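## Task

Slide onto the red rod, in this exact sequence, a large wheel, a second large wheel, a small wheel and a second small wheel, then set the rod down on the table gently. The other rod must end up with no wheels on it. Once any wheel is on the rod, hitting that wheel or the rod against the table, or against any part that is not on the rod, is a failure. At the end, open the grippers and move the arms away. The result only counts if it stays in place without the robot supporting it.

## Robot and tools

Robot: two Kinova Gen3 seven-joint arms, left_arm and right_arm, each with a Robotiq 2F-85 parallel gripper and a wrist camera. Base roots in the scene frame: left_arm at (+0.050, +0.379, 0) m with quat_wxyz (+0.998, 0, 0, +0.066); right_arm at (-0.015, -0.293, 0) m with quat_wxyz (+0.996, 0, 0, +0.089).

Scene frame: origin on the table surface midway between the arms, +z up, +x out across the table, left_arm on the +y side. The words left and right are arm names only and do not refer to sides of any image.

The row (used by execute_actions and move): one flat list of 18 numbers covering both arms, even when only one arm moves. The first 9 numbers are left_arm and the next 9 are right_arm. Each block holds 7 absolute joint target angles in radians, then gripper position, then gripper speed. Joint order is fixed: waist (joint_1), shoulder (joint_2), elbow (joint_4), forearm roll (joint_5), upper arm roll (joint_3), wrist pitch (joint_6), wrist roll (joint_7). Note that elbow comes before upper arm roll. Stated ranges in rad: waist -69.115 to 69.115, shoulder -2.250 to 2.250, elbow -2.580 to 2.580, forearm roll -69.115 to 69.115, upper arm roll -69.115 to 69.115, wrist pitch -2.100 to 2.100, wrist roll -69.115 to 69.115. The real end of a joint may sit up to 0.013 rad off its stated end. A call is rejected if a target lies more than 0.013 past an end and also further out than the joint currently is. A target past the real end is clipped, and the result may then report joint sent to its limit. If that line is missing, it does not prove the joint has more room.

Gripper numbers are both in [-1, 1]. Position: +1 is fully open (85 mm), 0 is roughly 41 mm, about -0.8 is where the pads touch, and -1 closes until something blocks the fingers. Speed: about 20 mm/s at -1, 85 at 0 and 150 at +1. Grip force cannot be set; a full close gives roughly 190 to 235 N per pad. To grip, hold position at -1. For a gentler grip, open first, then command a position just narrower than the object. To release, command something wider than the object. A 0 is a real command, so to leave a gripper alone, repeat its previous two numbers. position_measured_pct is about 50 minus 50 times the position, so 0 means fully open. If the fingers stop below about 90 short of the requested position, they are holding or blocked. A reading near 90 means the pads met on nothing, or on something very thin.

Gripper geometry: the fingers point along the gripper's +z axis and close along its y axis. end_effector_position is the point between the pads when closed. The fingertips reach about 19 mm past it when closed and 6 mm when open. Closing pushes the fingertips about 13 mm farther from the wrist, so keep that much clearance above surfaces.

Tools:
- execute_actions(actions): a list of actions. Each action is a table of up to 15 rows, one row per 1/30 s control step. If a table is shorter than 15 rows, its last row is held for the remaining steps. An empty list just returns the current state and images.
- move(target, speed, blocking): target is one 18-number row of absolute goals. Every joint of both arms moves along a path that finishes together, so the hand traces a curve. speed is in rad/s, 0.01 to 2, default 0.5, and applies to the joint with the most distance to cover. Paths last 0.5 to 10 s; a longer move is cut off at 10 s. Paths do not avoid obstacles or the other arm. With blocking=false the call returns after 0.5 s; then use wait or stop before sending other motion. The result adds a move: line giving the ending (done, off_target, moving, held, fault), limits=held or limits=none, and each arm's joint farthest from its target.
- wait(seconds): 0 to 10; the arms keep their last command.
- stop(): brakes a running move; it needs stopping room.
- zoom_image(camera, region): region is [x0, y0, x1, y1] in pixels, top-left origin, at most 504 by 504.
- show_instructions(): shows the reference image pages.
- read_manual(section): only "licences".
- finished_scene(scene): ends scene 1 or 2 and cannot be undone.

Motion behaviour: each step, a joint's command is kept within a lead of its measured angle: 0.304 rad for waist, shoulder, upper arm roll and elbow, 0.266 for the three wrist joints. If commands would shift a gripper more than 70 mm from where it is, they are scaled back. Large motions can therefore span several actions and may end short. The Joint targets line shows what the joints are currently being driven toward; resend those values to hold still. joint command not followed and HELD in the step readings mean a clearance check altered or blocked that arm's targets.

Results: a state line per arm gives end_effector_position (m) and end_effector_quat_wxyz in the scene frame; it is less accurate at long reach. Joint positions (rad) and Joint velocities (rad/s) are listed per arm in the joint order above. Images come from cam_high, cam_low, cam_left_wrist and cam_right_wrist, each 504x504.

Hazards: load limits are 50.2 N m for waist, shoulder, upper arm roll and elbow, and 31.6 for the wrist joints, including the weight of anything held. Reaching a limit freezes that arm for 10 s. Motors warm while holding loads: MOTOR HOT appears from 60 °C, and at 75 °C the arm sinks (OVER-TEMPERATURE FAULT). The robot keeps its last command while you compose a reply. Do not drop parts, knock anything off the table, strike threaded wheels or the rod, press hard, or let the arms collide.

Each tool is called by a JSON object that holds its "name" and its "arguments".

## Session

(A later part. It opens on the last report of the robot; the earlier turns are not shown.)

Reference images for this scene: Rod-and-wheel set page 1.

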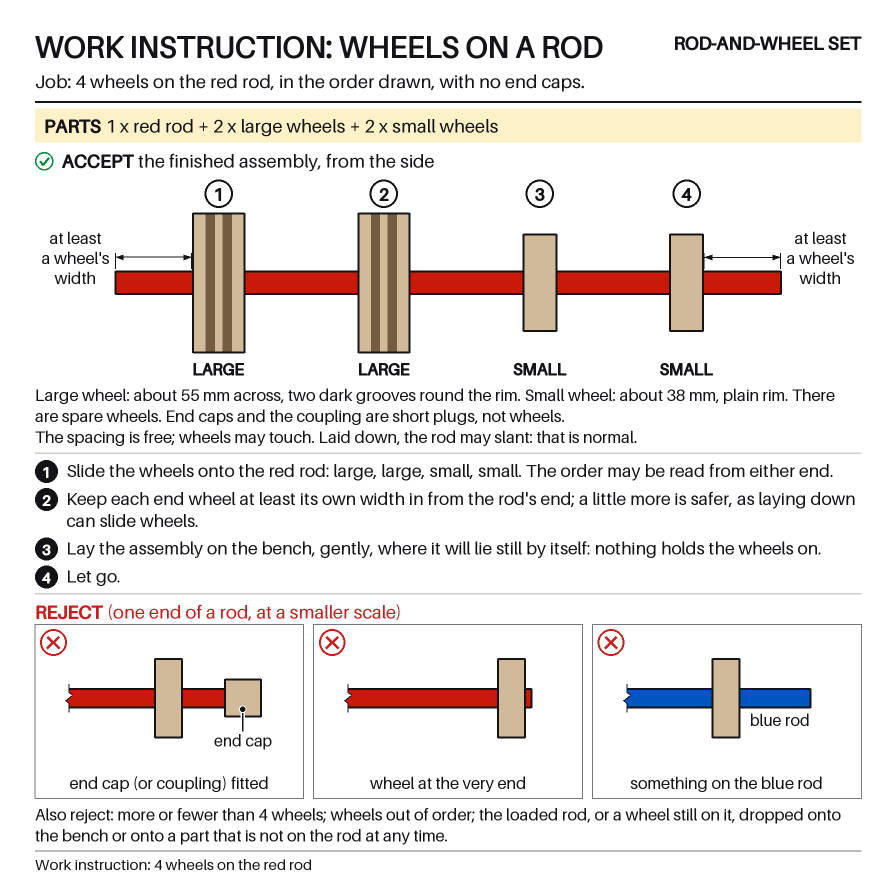

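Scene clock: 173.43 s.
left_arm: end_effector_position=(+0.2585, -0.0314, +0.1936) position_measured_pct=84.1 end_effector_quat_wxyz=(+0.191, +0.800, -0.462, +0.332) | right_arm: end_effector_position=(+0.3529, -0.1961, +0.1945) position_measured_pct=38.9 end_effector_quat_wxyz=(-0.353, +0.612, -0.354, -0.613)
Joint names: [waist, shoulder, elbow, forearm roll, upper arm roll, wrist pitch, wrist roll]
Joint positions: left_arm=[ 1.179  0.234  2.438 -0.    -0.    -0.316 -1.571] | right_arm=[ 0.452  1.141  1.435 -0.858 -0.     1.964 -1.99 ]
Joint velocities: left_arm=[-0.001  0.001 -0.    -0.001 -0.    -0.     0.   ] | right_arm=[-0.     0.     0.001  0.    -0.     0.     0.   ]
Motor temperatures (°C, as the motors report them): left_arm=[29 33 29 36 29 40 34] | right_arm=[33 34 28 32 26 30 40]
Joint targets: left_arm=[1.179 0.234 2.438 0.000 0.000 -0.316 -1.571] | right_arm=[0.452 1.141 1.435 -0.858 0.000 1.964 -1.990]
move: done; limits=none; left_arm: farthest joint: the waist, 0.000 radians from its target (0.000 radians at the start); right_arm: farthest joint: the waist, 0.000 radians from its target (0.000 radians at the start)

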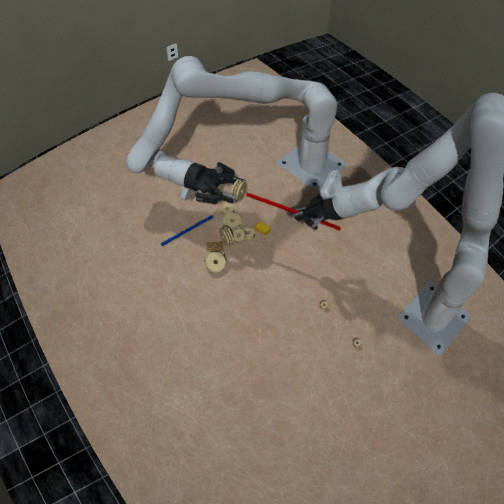

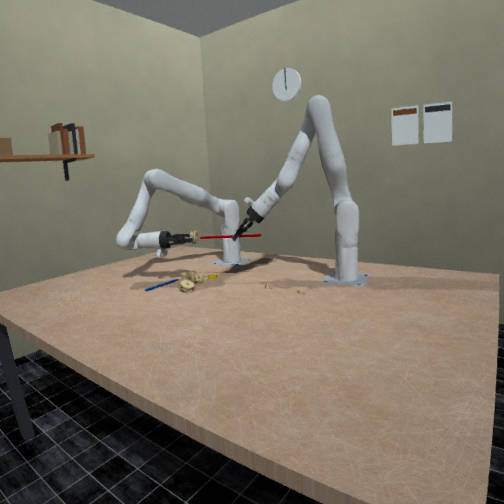

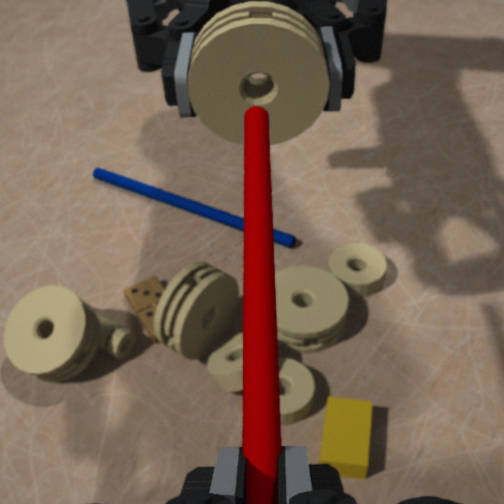

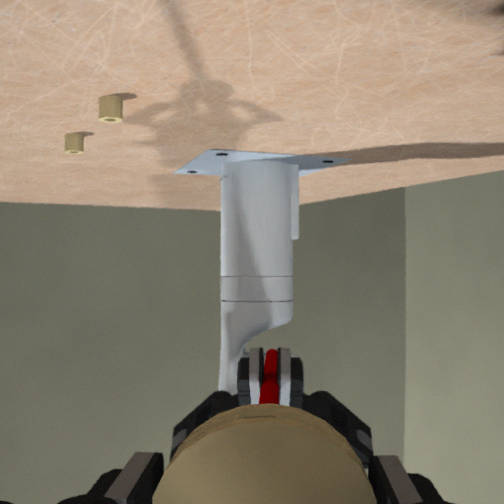

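{"name": "move", "arguments": {"target": [1.179,0.2511,2.4097,0,0,-0.3046,-1.571,-1,-0.5, 0.452,1.141,1.435,-0.858,0,1.964,-1.99,-1,0], "speed": 0.03}}

{"name": "zoom_image", "arguments": {"camera": "cam_left_wrist", "region": [180,20,340,180]}}

Scene clock: 180.10 s.
left_arm: end_effector_position=(+0.2635, -0.0401, +0.1936) position_measured_pct=84.1 end_effector_quat_wxyz=(+0.191, +0.800, -0.462, +0.332) | right_arm: end_effector_position=(+0.3529, -0.1961, +0.1945) position_measured_pct=38.9 end_effector_quat_wxyz=(-0.353, +0.612, -0.354, -0.613)
Joint names: [waist, shoulder, elbow, forearm roll, upper arm roll, wrist pitch, wrist roll]
Joint positions: left_arm=[ 1.179  0.251  2.41  -0.    -0.    -0.305 -1.571] | right_arm=[ 0.452  1.141  1.435 -0.858 -0.     1.964 -1.99 ]
Joint velocities: left_arm=[-0.     0.001 -0.     0.001 -0.     0.001 -0.   ] | right_arm=[ 0.     0.     0.001  0.    -0.    -0.     0.   ]
Motor temperatures (°C, as the motors report them): left_arm=[29 33 29 36 29 40 34] | right_arm=[33 34 28 32 26 30 40]
Joint targets: left_arm=[1.179 0.251 2.410 0.000 0.000 -0.305 -1.571] | right_arm=[0.452 1.141 1.435 -0.858 0.000 1.964 -1.990]
move: done; limits=none; left_arm: farthest joint: the waist, 0.000 radians from its target (0.000 radians at the start); right_arm: farthest joint: the waist, 0.000 radians from its target (0.000 radians at the start)

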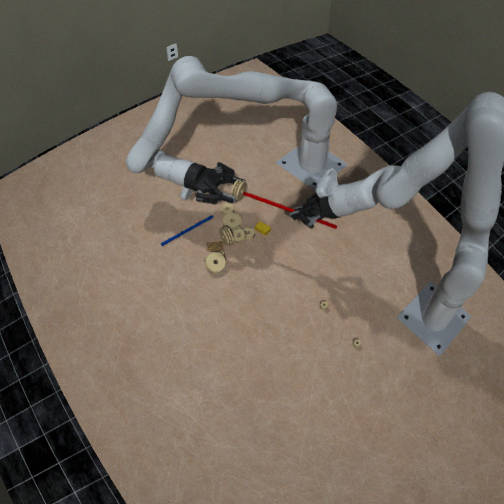

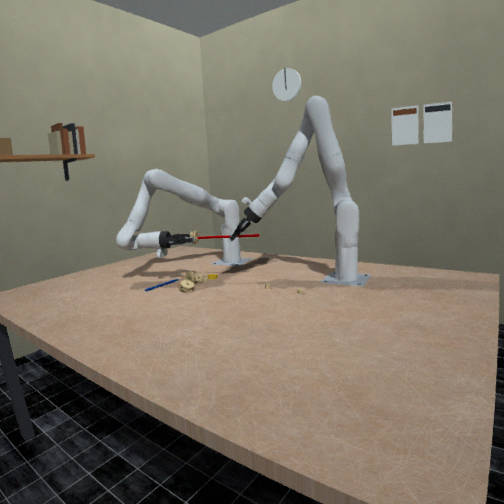

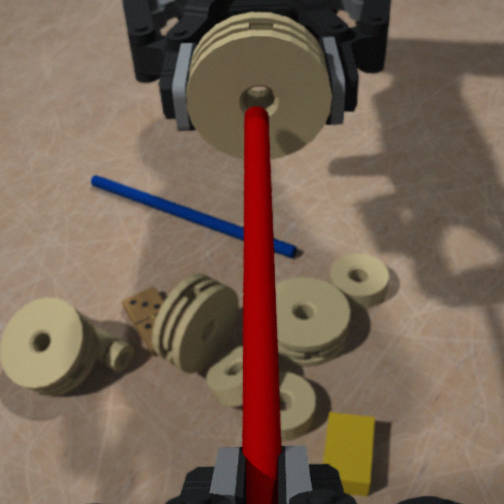

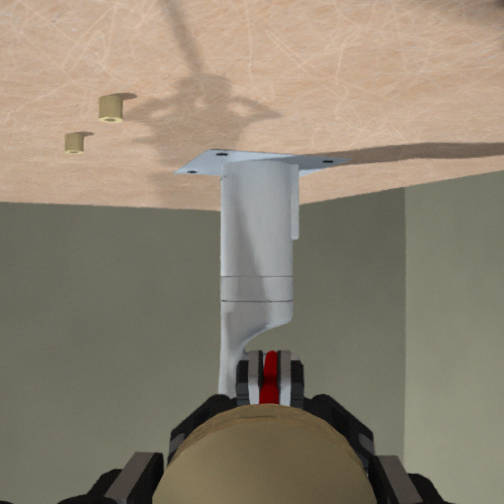

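Region (180, 20, 340, 180) of cam_left_wrist's 504x504 image, scaled by 3.150.

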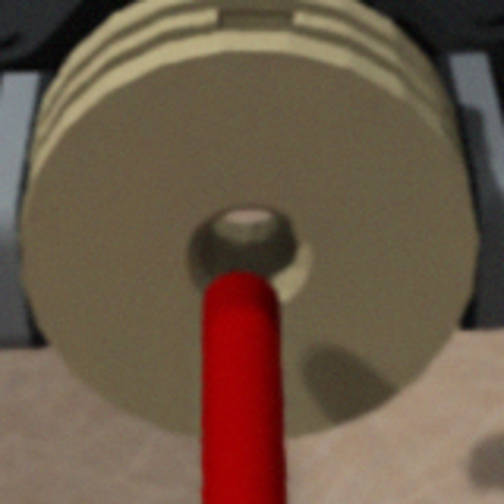

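{"name": "zoom_image", "arguments": {"camera": "cam_low", "region": [160,215,230,255]}}

Region (160, 215, 230, 255) of cam_low's 504x504 image, scaled by 7.200, with more detail than that image has; it fills the top 288 rows of this view, and the rest is white.

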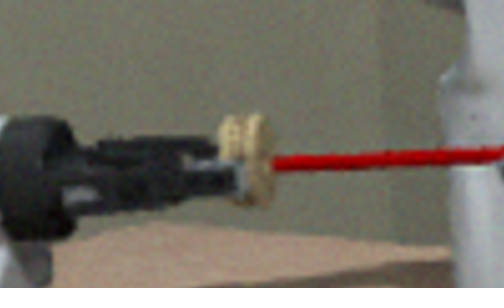

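{"name": "move", "arguments": {"target": [1.1806,0.2612,2.3928,0,0,-0.2978,-1.571,-1,-0.5, 0.452,1.141,1.435,-0.858,0,1.964,-1.99,-1,0], "speed": 0.015}}

{"name": "zoom_image", "arguments": {"camera": "cam_left_wrist", "region": [180,20,340,180]}}

Scene clock: 186.60 s.
left_arm: end_effector_position=(+0.2658, -0.0457, +0.1935) position_measured_pct=84.1 end_effector_quat_wxyz=(+0.191, +0.800, -0.462, +0.331) | right_arm: end_effector_position=(+0.3529, -0.1961, +0.1945) position_measured_pct=38.9 end_effector_quat_wxyz=(-0.353, +0.612, -0.354, -0.613)
Joint names: [waist, shoulder, elbow, forearm roll, upper arm roll, wrist pitch, wrist roll]
Joint positions: left_arm=[ 1.181  0.261  2.393 -0.     0.    -0.298 -1.571] | right_arm=[ 0.452  1.141  1.435 -0.858 -0.     1.964 -1.99 ]
Joint velocities: left_arm=[ 0.001  0.001 -0.    -0.     0.     0.     0.   ] | right_arm=[-0.     0.     0.001 -0.     0.     0.     0.   ]
Motor temperatures (°C, as the motors report them): left_arm=[29 33 29 36 29 40 34] | right_arm=[33 34 28 32 26 30 40]
Joint targets: left_arm=[1.181 0.261 2.393 0.000 0.000 -0.298 -1.571] | right_arm=[0.452 1.141 1.435 -0.858 0.000 1.964 -1.990]
move: done; limits=none; left_arm: farthest joint: the waist, 0.000 radians from its target (0.002 radians at the start); right_arm: farthest joint: the waist, 0.000 radians from its target (0.000 radians at the start)

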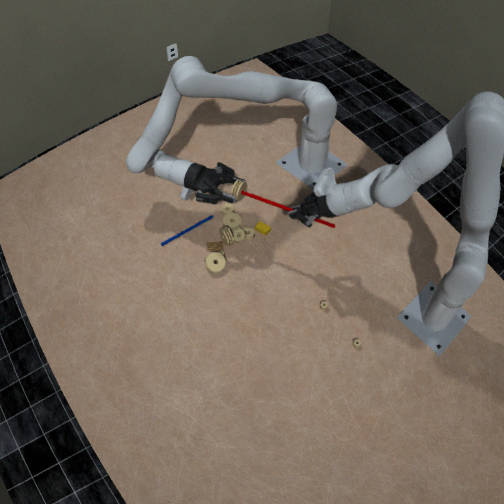

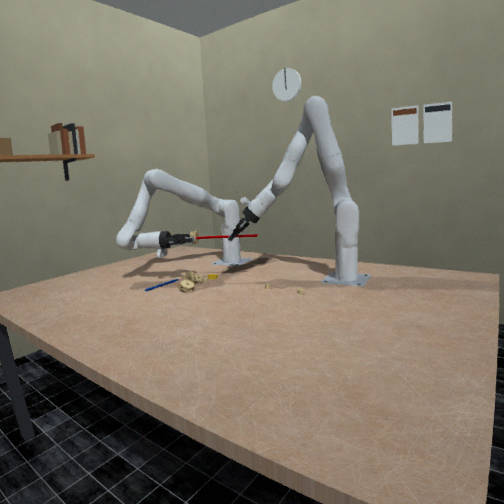

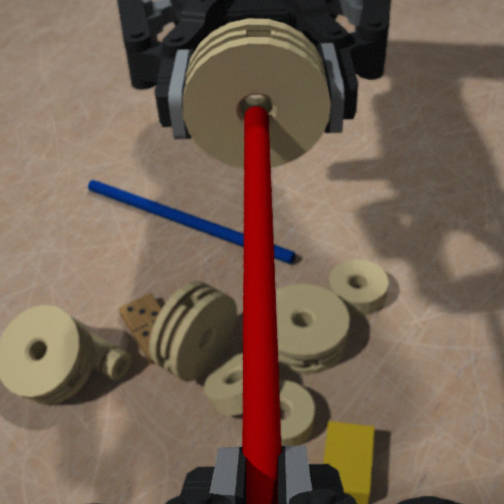

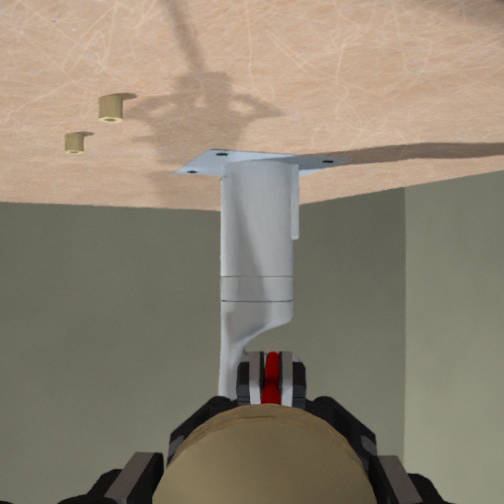

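Region (180, 20, 340, 180) of cam_left_wrist's 504x504 image, scaled by 3.150.

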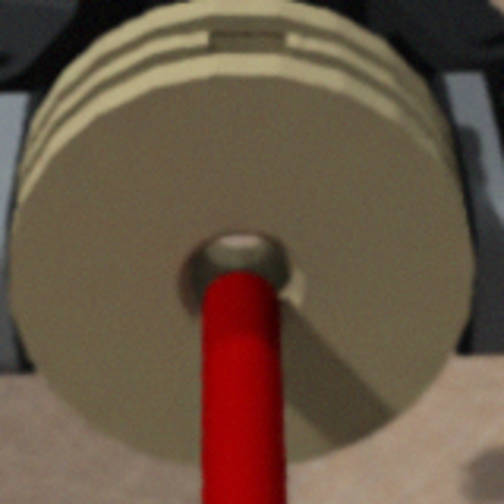

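{"name": "move", "arguments": {"target": [1.1806,0.2726,2.3729,0,0,-0.2892,-1.571,-1,-0.5, 0.452,1.141,1.435,-0.858,0,1.964,-1.99,-1,0], "speed": 0.012}}

{"name": "zoom_image", "arguments": {"camera": "cam_left_wrist", "region": [180,20,340,180]}}

Scene clock: 190.70 s.
left_arm: end_effector_position=(+0.2694, -0.0519, +0.1938) position_measured_pct=84.1 end_effector_quat_wxyz=(+0.192, +0.800, -0.462, +0.332) | right_arm: end_effector_position=(+0.3530, -0.1961, +0.1943) position_measured_pct=38.9 end_effector_quat_wxyz=(-0.353, +0.612, -0.354, -0.613)
Joint names: [waist, shoulder, elbow, forearm roll, upper arm roll, wrist pitch, wrist roll]
Joint positions: left_arm=[ 1.181  0.272  2.373 -0.     0.    -0.29  -1.571] | right_arm=[ 0.452  1.141  1.435 -0.858  0.     1.964 -1.99 ]
Joint velocities: left_arm=[-0.    -0.    -0.    -0.     0.     0.001  0.   ] | right_arm=[-0.    -0.    -0.002 -0.     0.    -0.     0.   ]
Motor temperatures (°C, as the motors report them): left_arm=[29 33 29 36 29 40 34] | right_arm=[33 34 28 32 26 30 40]
Joint targets: left_arm=[1.181 0.273 2.373 0.000 0.000 -0.289 -1.571] | right_arm=[0.452 1.141 1.435 -0.858 0.000 1.964 -1.990]
move: done; limits=none; left_arm: farthest joint: the waist, 0.000 radians from its target (0.000 radians at the start); right_arm: farthest joint: the waist, 0.000 radians from its target (0.000 radians at the start)

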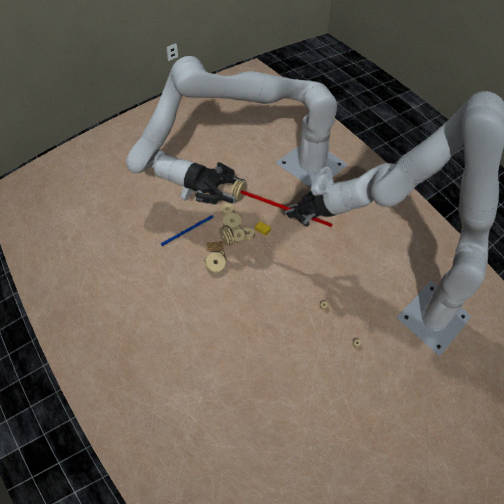

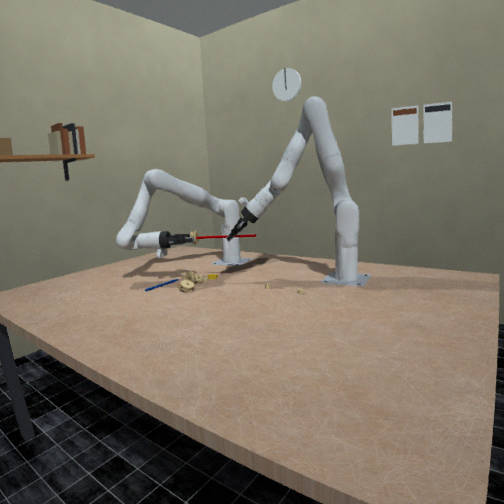

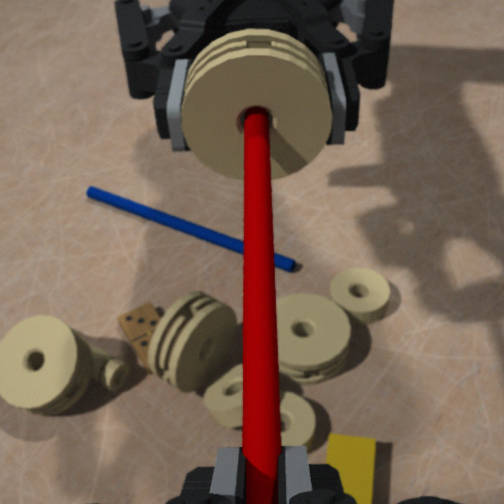

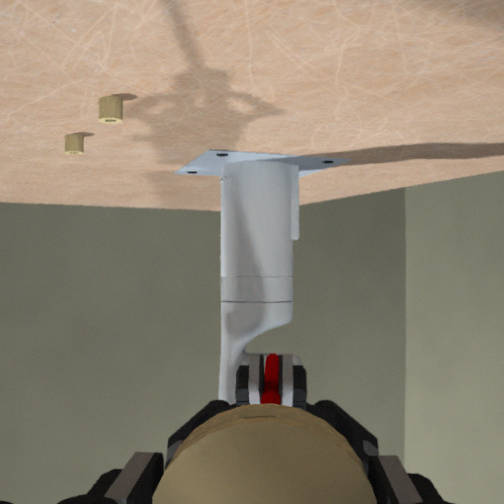

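Region (180, 20, 340, 180) of cam_left_wrist's 504x504 image, scaled by 3.150.

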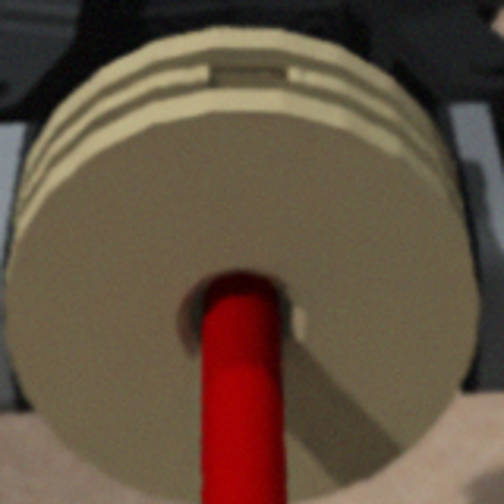

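{"name": "move", "arguments": {"target": [1.1806,0.2839,2.3529,0,0,-0.2806,-1.571,-1,-0.5, 0.452,1.141,1.435,-0.858,0,1.964,-1.99,-1,0], "speed": 0.012}}

{"name": "zoom_image", "arguments": {"camera": "cam_left_wrist", "region": [180,40,340,200]}}

Scene clock: 194.43 s.
left_arm: end_effector_position=(+0.2729, -0.0580, +0.1938) position_measured_pct=84.1 end_effector_quat_wxyz=(+0.192, +0.800, -0.462, +0.332) | right_arm: end_effector_position=(+0.3530, -0.1961, +0.1943) position_measured_pct=38.9 end_effector_quat_wxyz=(-0.353, +0.612, -0.354, -0.613)
Joint names: [waist, shoulder, elbow, forearm roll, upper arm roll, wrist pitch, wrist roll]
Joint positions: left_arm=[ 1.181  0.283  2.353 -0.     0.    -0.281 -1.571] | right_arm=[ 0.452  1.141  1.435 -0.858  0.     1.964 -1.99 ]
Joint velocities: left_arm=[-0.     0.001 -0.     0.     0.     0.    -0.001] | right_arm=[-0.     0.    -0.001  0.001  0.    -0.     0.   ]
Motor temperatures (°C, as the motors report them): left_arm=[29 33 29 36 29 40 34] | right_arm=[33 34 28 32 26 30 40]
Joint targets: left_arm=[1.181 0.284 2.353 0.000 0.000 -0.281 -1.571] | right_arm=[0.452 1.141 1.435 -0.858 0.000 1.964 -1.990]
move: done; limits=none; left_arm: farthest joint: the waist, 0.000 radians from its target (0.000 radians at the start); right_arm: farthest joint: the waist, 0.000 radians from its target (0.000 radians at the start)

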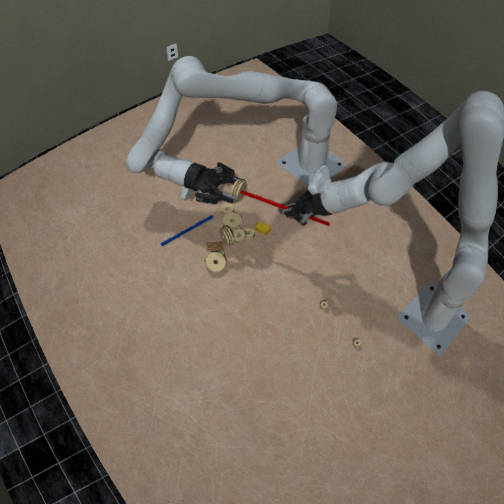

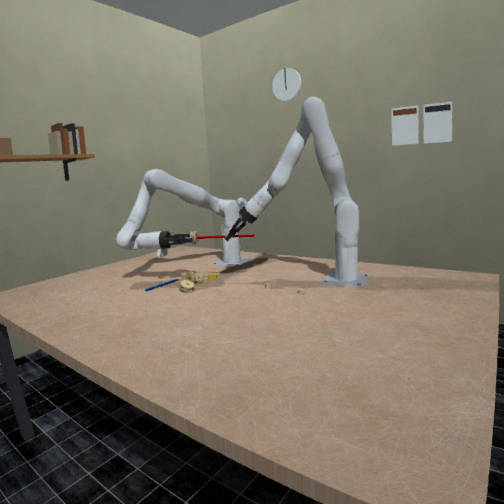

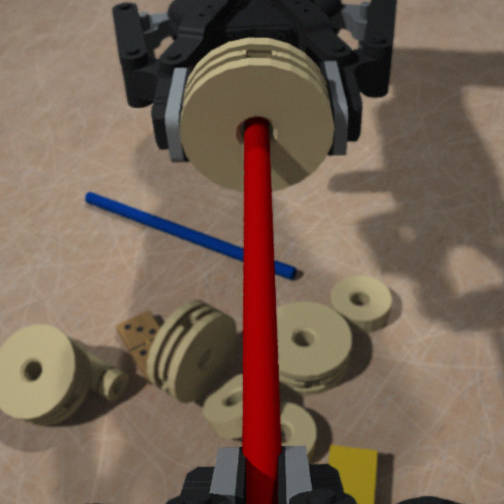

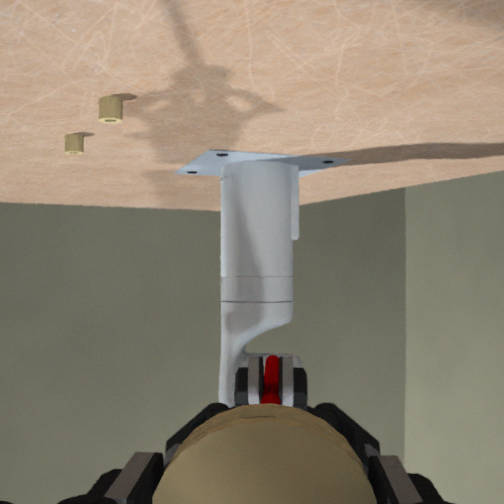

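Region (180, 40, 340, 200) of cam_left_wrist's 504x504 image, scaled by 3.150.

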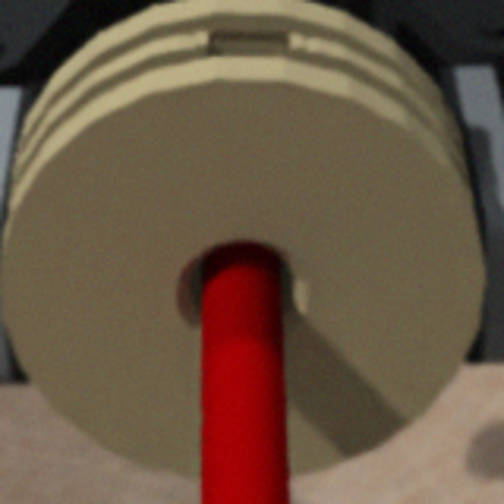

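{"name": "move", "arguments": {"target": [1.1806,0.3114,2.3000,0,0,-0.2552,-1.571,-1,-0.5, 0.452,1.141,1.435,-0.858,0,1.964,-1.99,-1,0], "speed": 0.025}}

{"name": "move", "arguments": {"target": [1.1806,0.3419,2.2440,0,0,-0.2297,-1.571,-1,-0.5, 0.452,1.141,1.435,-0.858,0,1.964,-1.99,-1,0], "speed": 0.03}}

Scene clock: 206.00 s.
left_arm: end_effector_position=(+0.2818, -0.0734, +0.1942) position_measured_pct=84.1 end_effector_quat_wxyz=(+0.192, +0.800, -0.462, +0.332) | right_arm: end_effector_position=(+0.3529, -0.1961, +0.1943) position_measured_pct=38.9 end_effector_quat_wxyz=(-0.353, +0.612, -0.354, -0.613)
Joint names: [waist, shoulder, elbow, forearm roll, upper arm roll, wrist pitch, wrist roll]
Joint positions: left_arm=[ 1.181  0.311  2.3   -0.     0.    -0.255 -1.571] | right_arm=[ 0.452  1.141  1.435 -0.858  0.     1.964 -1.99 ]
Joint velocities: left_arm=[-0.     0.001 -0.001 -0.001  0.     0.    -0.   ] | right_arm=[-0.     0.    -0.001  0.     0.    -0.     0.   ]
Motor temperatures (°C, as the motors report them): left_arm=[29 33 29 36 29 40 34] | right_arm=[33 34 28 32 26 30 40]
Joint targets: left_arm=[1.181 0.311 2.300 0.000 0.000 -0.255 -1.571] | right_arm=[0.452 1.141 1.435 -0.858 0.000 1.964 -1.990]
move: done; limits=none; left_arm: farthest joint: the waist, 0.000 radians from its target (0.000 radians at the start); right_arm: farthest joint: the waist, 0.000 radians from its target (0.000 radians at the start)

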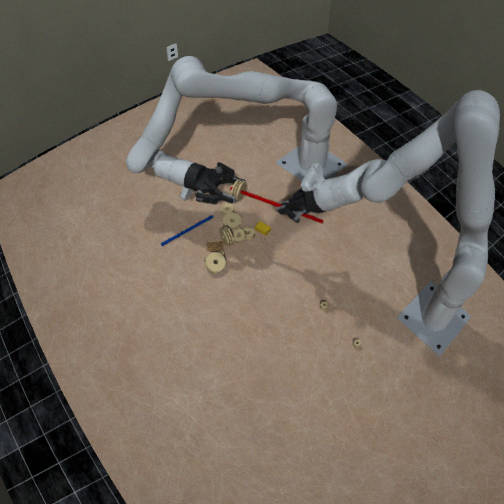

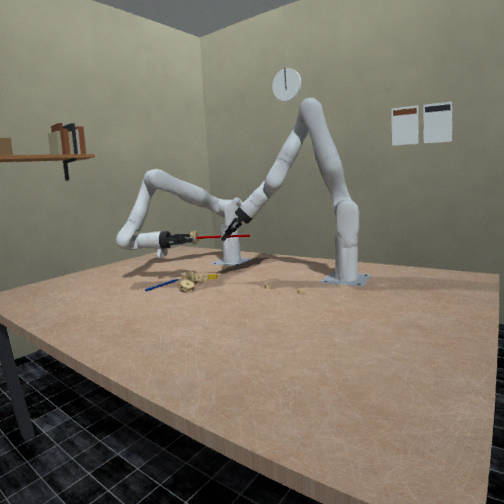

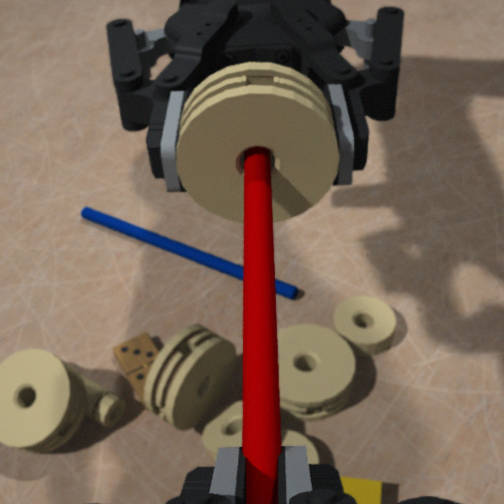

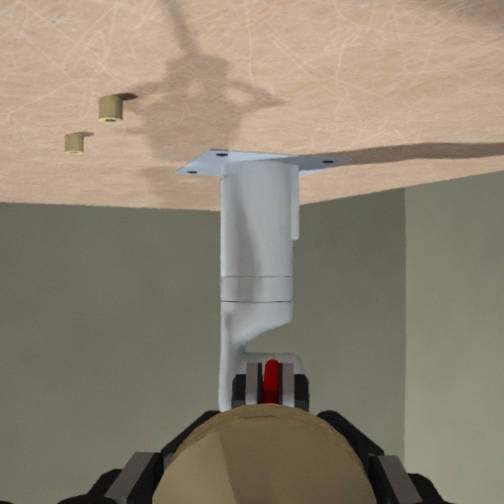

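Scene clock: 208.10 s.
left_arm: end_effector_position=(+0.2913, -0.0899, +0.1943) position_measured_pct=84.1 end_effector_quat_wxyz=(+0.192, +0.800, -0.462, +0.332) | right_arm: end_effector_position=(+0.3529, -0.1961, +0.1943) position_measured_pct=38.9 end_effector_quat_wxyz=(-0.353, +0.612, -0.354, -0.613)
Joint names: [waist, shoulder, elbow, forearm roll, upper arm roll, wrist pitch, wrist roll]
Joint positions: left_arm=[ 1.181  0.342  2.244 -0.     0.    -0.23  -1.571] | right_arm=[ 0.452  1.141  1.435 -0.858  0.     1.964 -1.99 ]
Joint velocities: left_arm=[ 0.     0.001 -0.001  0.001  0.    -0.    -0.001] | right_arm=[ 0.  0. -0.  0.  0. -0. -0.]
Motor temperatures (°C, as the motors report them): left_arm=[29 33 29 36 29 40 34] | right_arm=[33 34 28 32 26 30 40]
Joint targets: left_arm=[1.181 0.342 2.244 0.000 0.000 -0.230 -1.571] | right_arm=[0.452 1.141 1.435 -0.858 0.000 1.964 -1.990]
move: done; limits=none; left_arm: farthest joint: the waist, 0.000 radians from its target (0.000 radians at the start); right_arm: farthest joint: the waist, 0.000 radians from its target (0.000 radians at the start)

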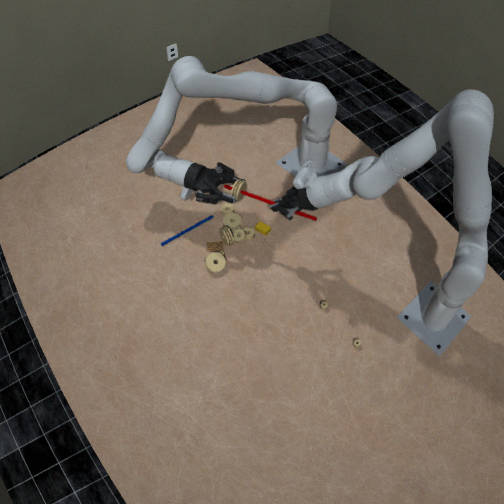

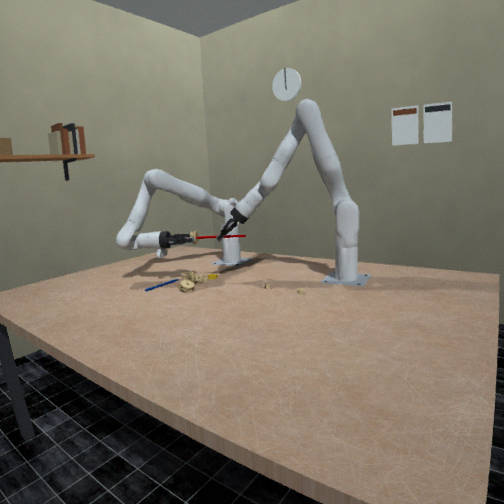

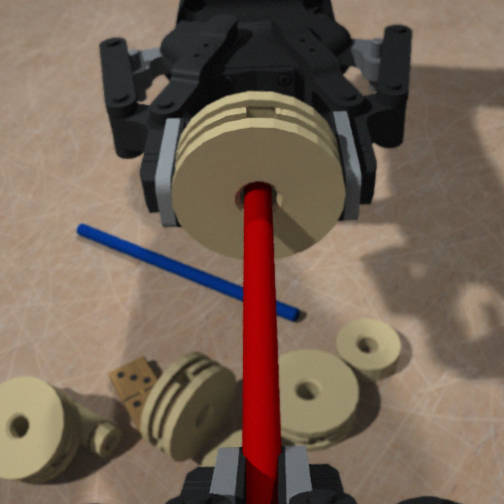

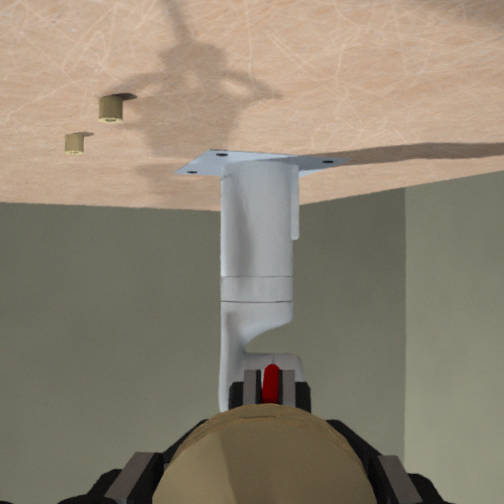

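{"name": "move", "arguments": {"target": [1.1806,0.3709,2.1902,0,0,-0.2049,-1.571,-1,-0.5, 0.452,1.141,1.435,-0.858,0,1.964,-1.99,-1,0], "speed": 0.03}}

Scene clock: 213.13 s.
left_arm: end_effector_position=(+0.3003, -0.1056, +0.1943) position_measured_pct=84.1 end_effector_quat_wxyz=(+0.192, +0.800, -0.462, +0.332) | right_arm: end_effector_position=(+0.3530, -0.1961, +0.1943) position_measured_pct=38.9 end_effector_quat_wxyz=(-0.353, +0.612, -0.354, -0.613)
Joint names: [waist, shoulder, elbow, forearm roll, upper arm roll, wrist pitch, wrist roll]
Joint positions: left_arm=[ 1.181  0.37   2.19  -0.     0.    -0.205 -1.571] | right_arm=[ 0.452  1.141  1.435 -0.858  0.     1.964 -1.99 ]
Joint velocities: left_arm=[ 0.001  0.    -0.001  0.     0.     0.001 -0.   ] | right_arm=[-0.001  0.    -0.    -0.     0.    -0.     0.   ]
Motor temperatures (°C, as the motors report them): left_arm=[29 33 29 36 29 40 34] | right_arm=[33 35 28 32 26 30 40]
Joint targets: left_arm=[1.181 0.371 2.190 0.000 0.000 -0.205 -1.571] | right_arm=[0.452 1.141 1.435 -0.858 0.000 1.964 -1.990]
move: done; limits=none; left_arm: farthest joint: the waist, 0.000 radians from its target (0.000 radians at the start); right_arm: farthest joint: the waist, 0.000 radians from its target (0.000 radians at the start)

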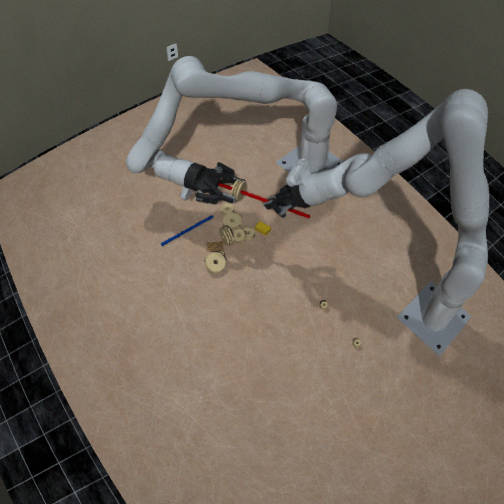

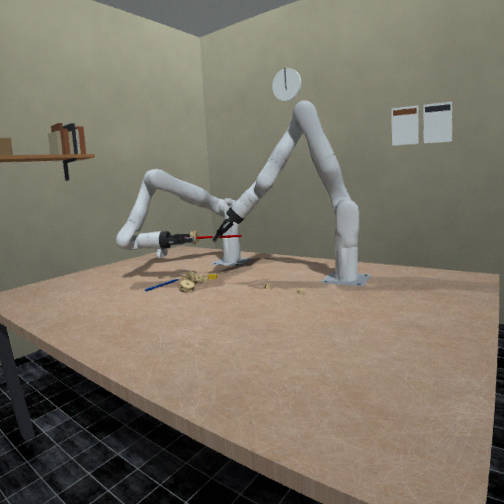

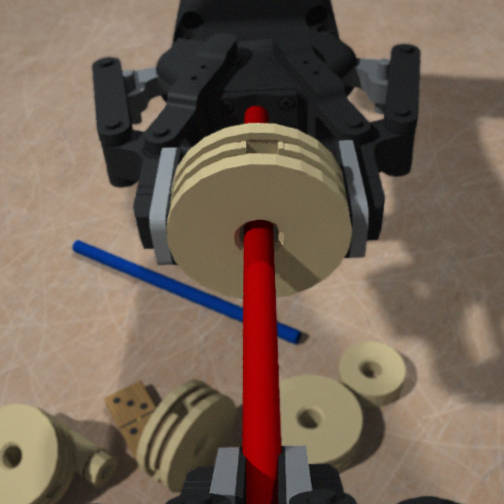

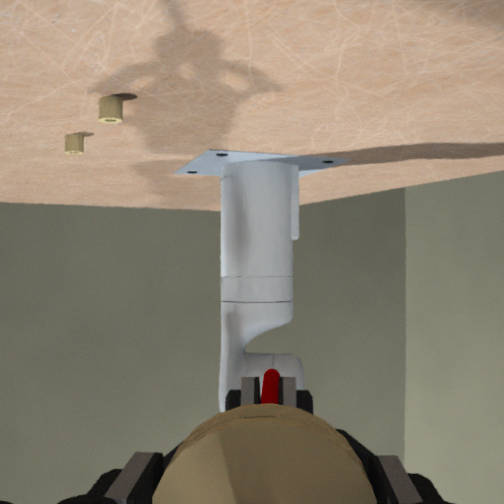

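{"name": "move", "arguments": {"target": [1.1806,0.3709,2.1902,0,0,-0.2049,-1.571,-1,-0.5, 0.452,1.141,1.435,-0.858,0,1.964,-1.99,0.66,-0.5]}}

{"name": "move", "arguments": {"target": [1.1806,0.2211,2.4602,0,0,-0.3251,-1.571,-1,-0.5, 0.452,1.141,1.435,-0.858,0,1.964,-1.99,0.66,-0.5], "speed": 0.12}}

{"name": "move", "arguments": {"target": [0.85,0.2211,2.4602,0,0,-0.3251,-1.571,-1,-0.5, 0.452,1.141,1.435,-0.858,0,1.964,-1.99,0.66,-0.5], "speed": 0.25}}

Scene clock: 216.73 s.
left_arm: end_effector_position=(+0.3002, -0.1053, +0.1937) position_measured_pct=84.1 end_effector_quat_wxyz=(+0.191, +0.800, -0.462, +0.331) | right_arm: end_effector_position=(+0.3529, -0.1961, +0.1945) position_measured_pct=17.1 end_effector_quat_wxyz=(-0.353, +0.612, -0.354, -0.613)
Joint names: [waist, shoulder, elbow, forearm roll, upper arm roll, wrist pitch, wrist roll]
Joint positions: left_arm=[ 1.181  0.371  2.19  -0.    -0.    -0.205 -1.571] | right_arm=[ 0.452  1.141  1.435 -0.858 -0.     1.964 -1.99 ]
Joint velocities: left_arm=[-0.     0.001  0.    -0.     0.    -0.     0.   ] | right_arm=[-0.  0.  0.  0. -0. -0.  0.]
Motor temperatures (°C, as the motors report them): left_arm=[29 33 29 36 29 40 34] | right_arm=[33 35 28 32 26 30 40]
Joint targets: left_arm=[1.181 0.371 2.190 0.000 0.000 -0.205 -1.571] | right_arm=[0.452 1.141 1.435 -0.858 0.000 1.964 -1.990]
move: done; limits=none; left_arm: farthest joint: the waist, 0.000 radians from its target (0.000 radians at the start); right_arm: farthest joint: the waist, 0.000 radians from its target (0.000 radians at the start)

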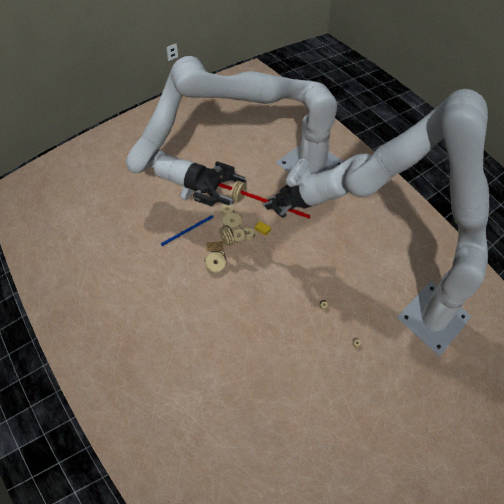

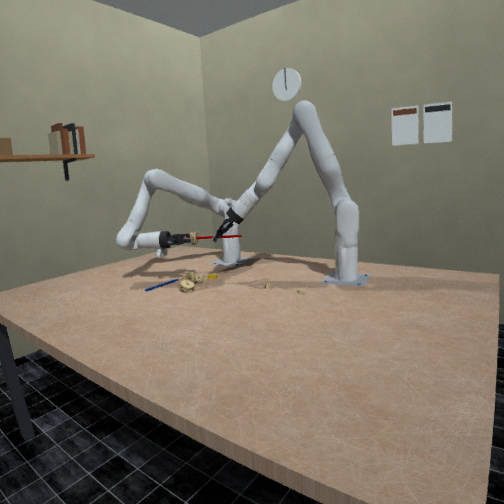

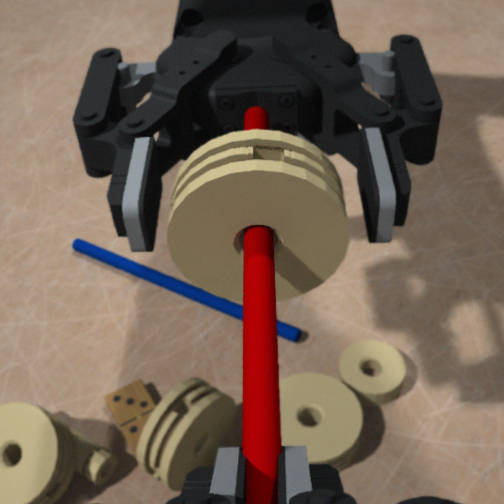

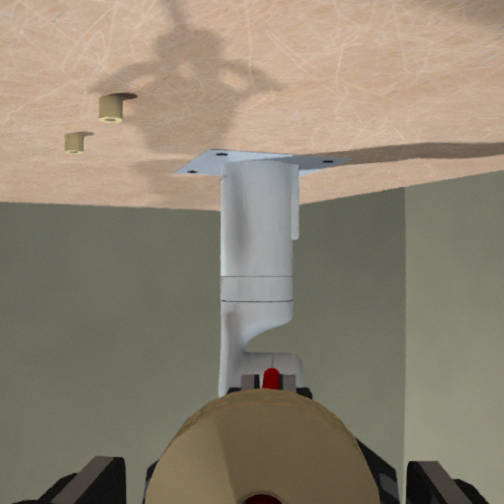

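Scene clock: 219.30 s.
left_arm: end_effector_position=(+0.2537, -0.0247, +0.1932) position_measured_pct=84.1 end_effector_quat_wxyz=(+0.191, +0.800, -0.462, +0.331) | right_arm: end_effector_position=(+0.3529, -0.1961, +0.1945) position_measured_pct=16.7 end_effector_quat_wxyz=(-0.353, +0.612, -0.354, -0.613)
Joint names: [waist, shoulder, elbow, forearm roll, upper arm roll, wrist pitch, wrist roll]
Joint positions: left_arm=[ 1.181  0.222  2.46  -0.     0.    -0.325 -1.571] | right_arm=[ 0.452  1.141  1.435 -0.858 -0.     1.964 -1.99 ]
Joint velocities: left_arm=[-0.001 -0.002  0.    -0.    -0.    -0.    -0.   ] | right_arm=[0.001 0.    0.001 0.001 0.    0.    0.   ]
Motor temperatures (°C, as the motors report them): left_arm=[29 33 29 36 29 40 34] | right_arm=[33 35 28 32 26 30 40]
Joint targets: left_arm=[1.181 0.221 2.460 0.000 0.000 -0.325 -1.571] | right_arm=[0.452 1.141 1.435 -0.858 0.000 1.964 -1.990]
move: done; limits=none; left_arm: farthest joint: the waist, 0.000 radians from its target (0.000 radians at the start); right_arm: farthest joint: the waist, 0.000 radians from its target (0.000 radians at the start)

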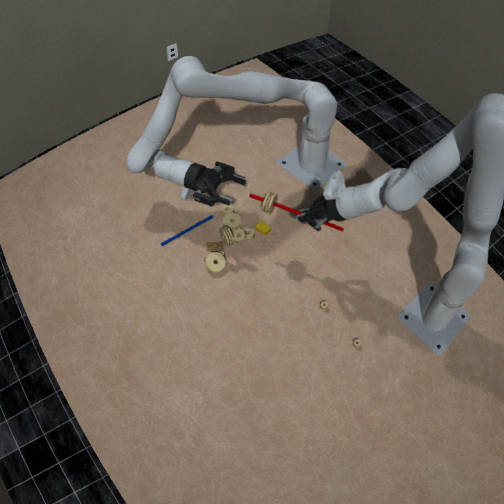

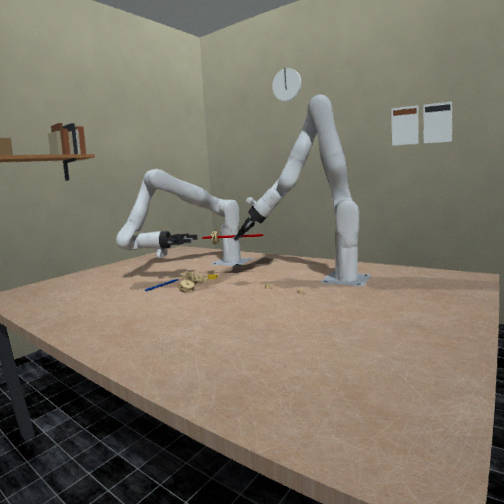

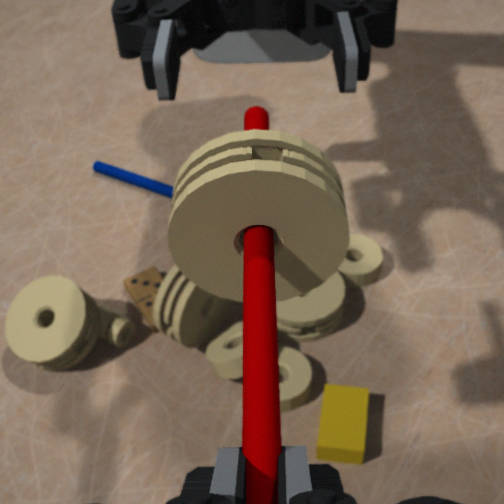

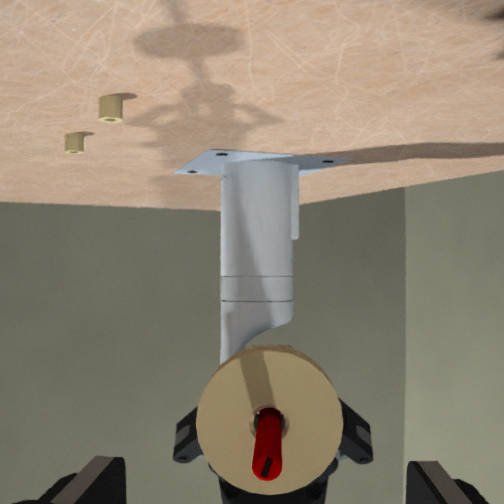

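Scene clock: 221.10 s.
left_arm: end_effector_position=(+0.3737, +0.0633, +0.1934) position_measured_pct=84.1 end_effector_quat_wxyz=(+0.134, +0.865, -0.325, +0.358) | right_arm: end_effector_position=(+0.3529, -0.1961, +0.1945) position_measured_pct=16.7 end_effector_quat_wxyz=(-0.353, +0.612, -0.354, -0.613)
Joint names: [waist, shoulder, elbow, forearm roll, upper arm roll, wrist pitch, wrist roll]
Joint positions: left_arm=[ 0.85   0.221  2.46   0.    -0.    -0.325 -1.571] | right_arm=[ 0.452  1.141  1.435 -0.858 -0.     1.964 -1.99 ]
Joint velocities: left_arm=[-0.003  0.     0.001 -0.     0.     0.    -0.   ] | right_arm=[-0.    -0.     0.001 -0.    -0.    -0.     0.   ]
Motor temperatures (°C, as the motors report them): left_arm=[29 33 29 36 29 40 34] | right_arm=[33 35 28 32 26 30 40]
Joint targets: left_arm=[0.850 0.221 2.460 0.000 0.000 -0.325 -1.571] | right_arm=[0.452 1.141 1.435 -0.858 0.000 1.964 -1.990]
move: done; limits=none; left_arm: farthest joint: the waist, 0.000 radians from its target (0.331 radians at the start); right_arm: farthest joint: the waist, 0.000 radians from its target (0.000 radians at the start)

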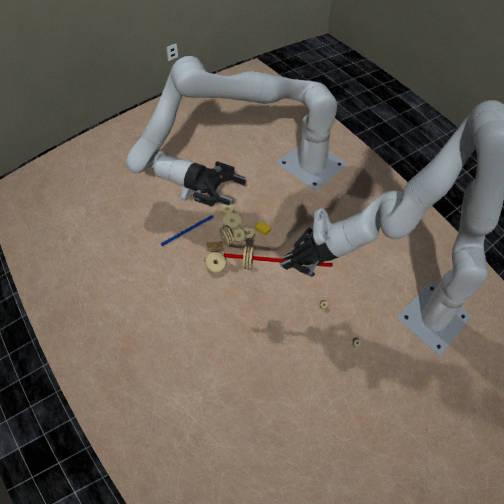

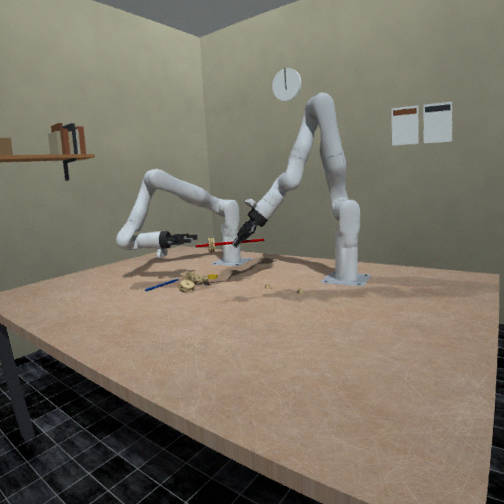

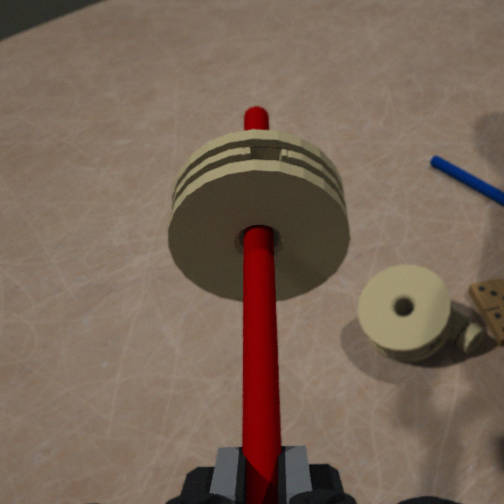

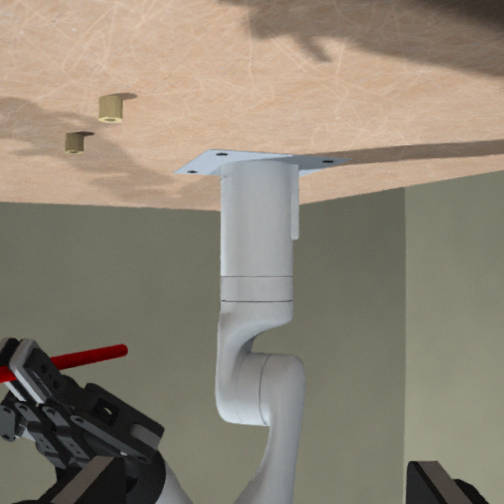

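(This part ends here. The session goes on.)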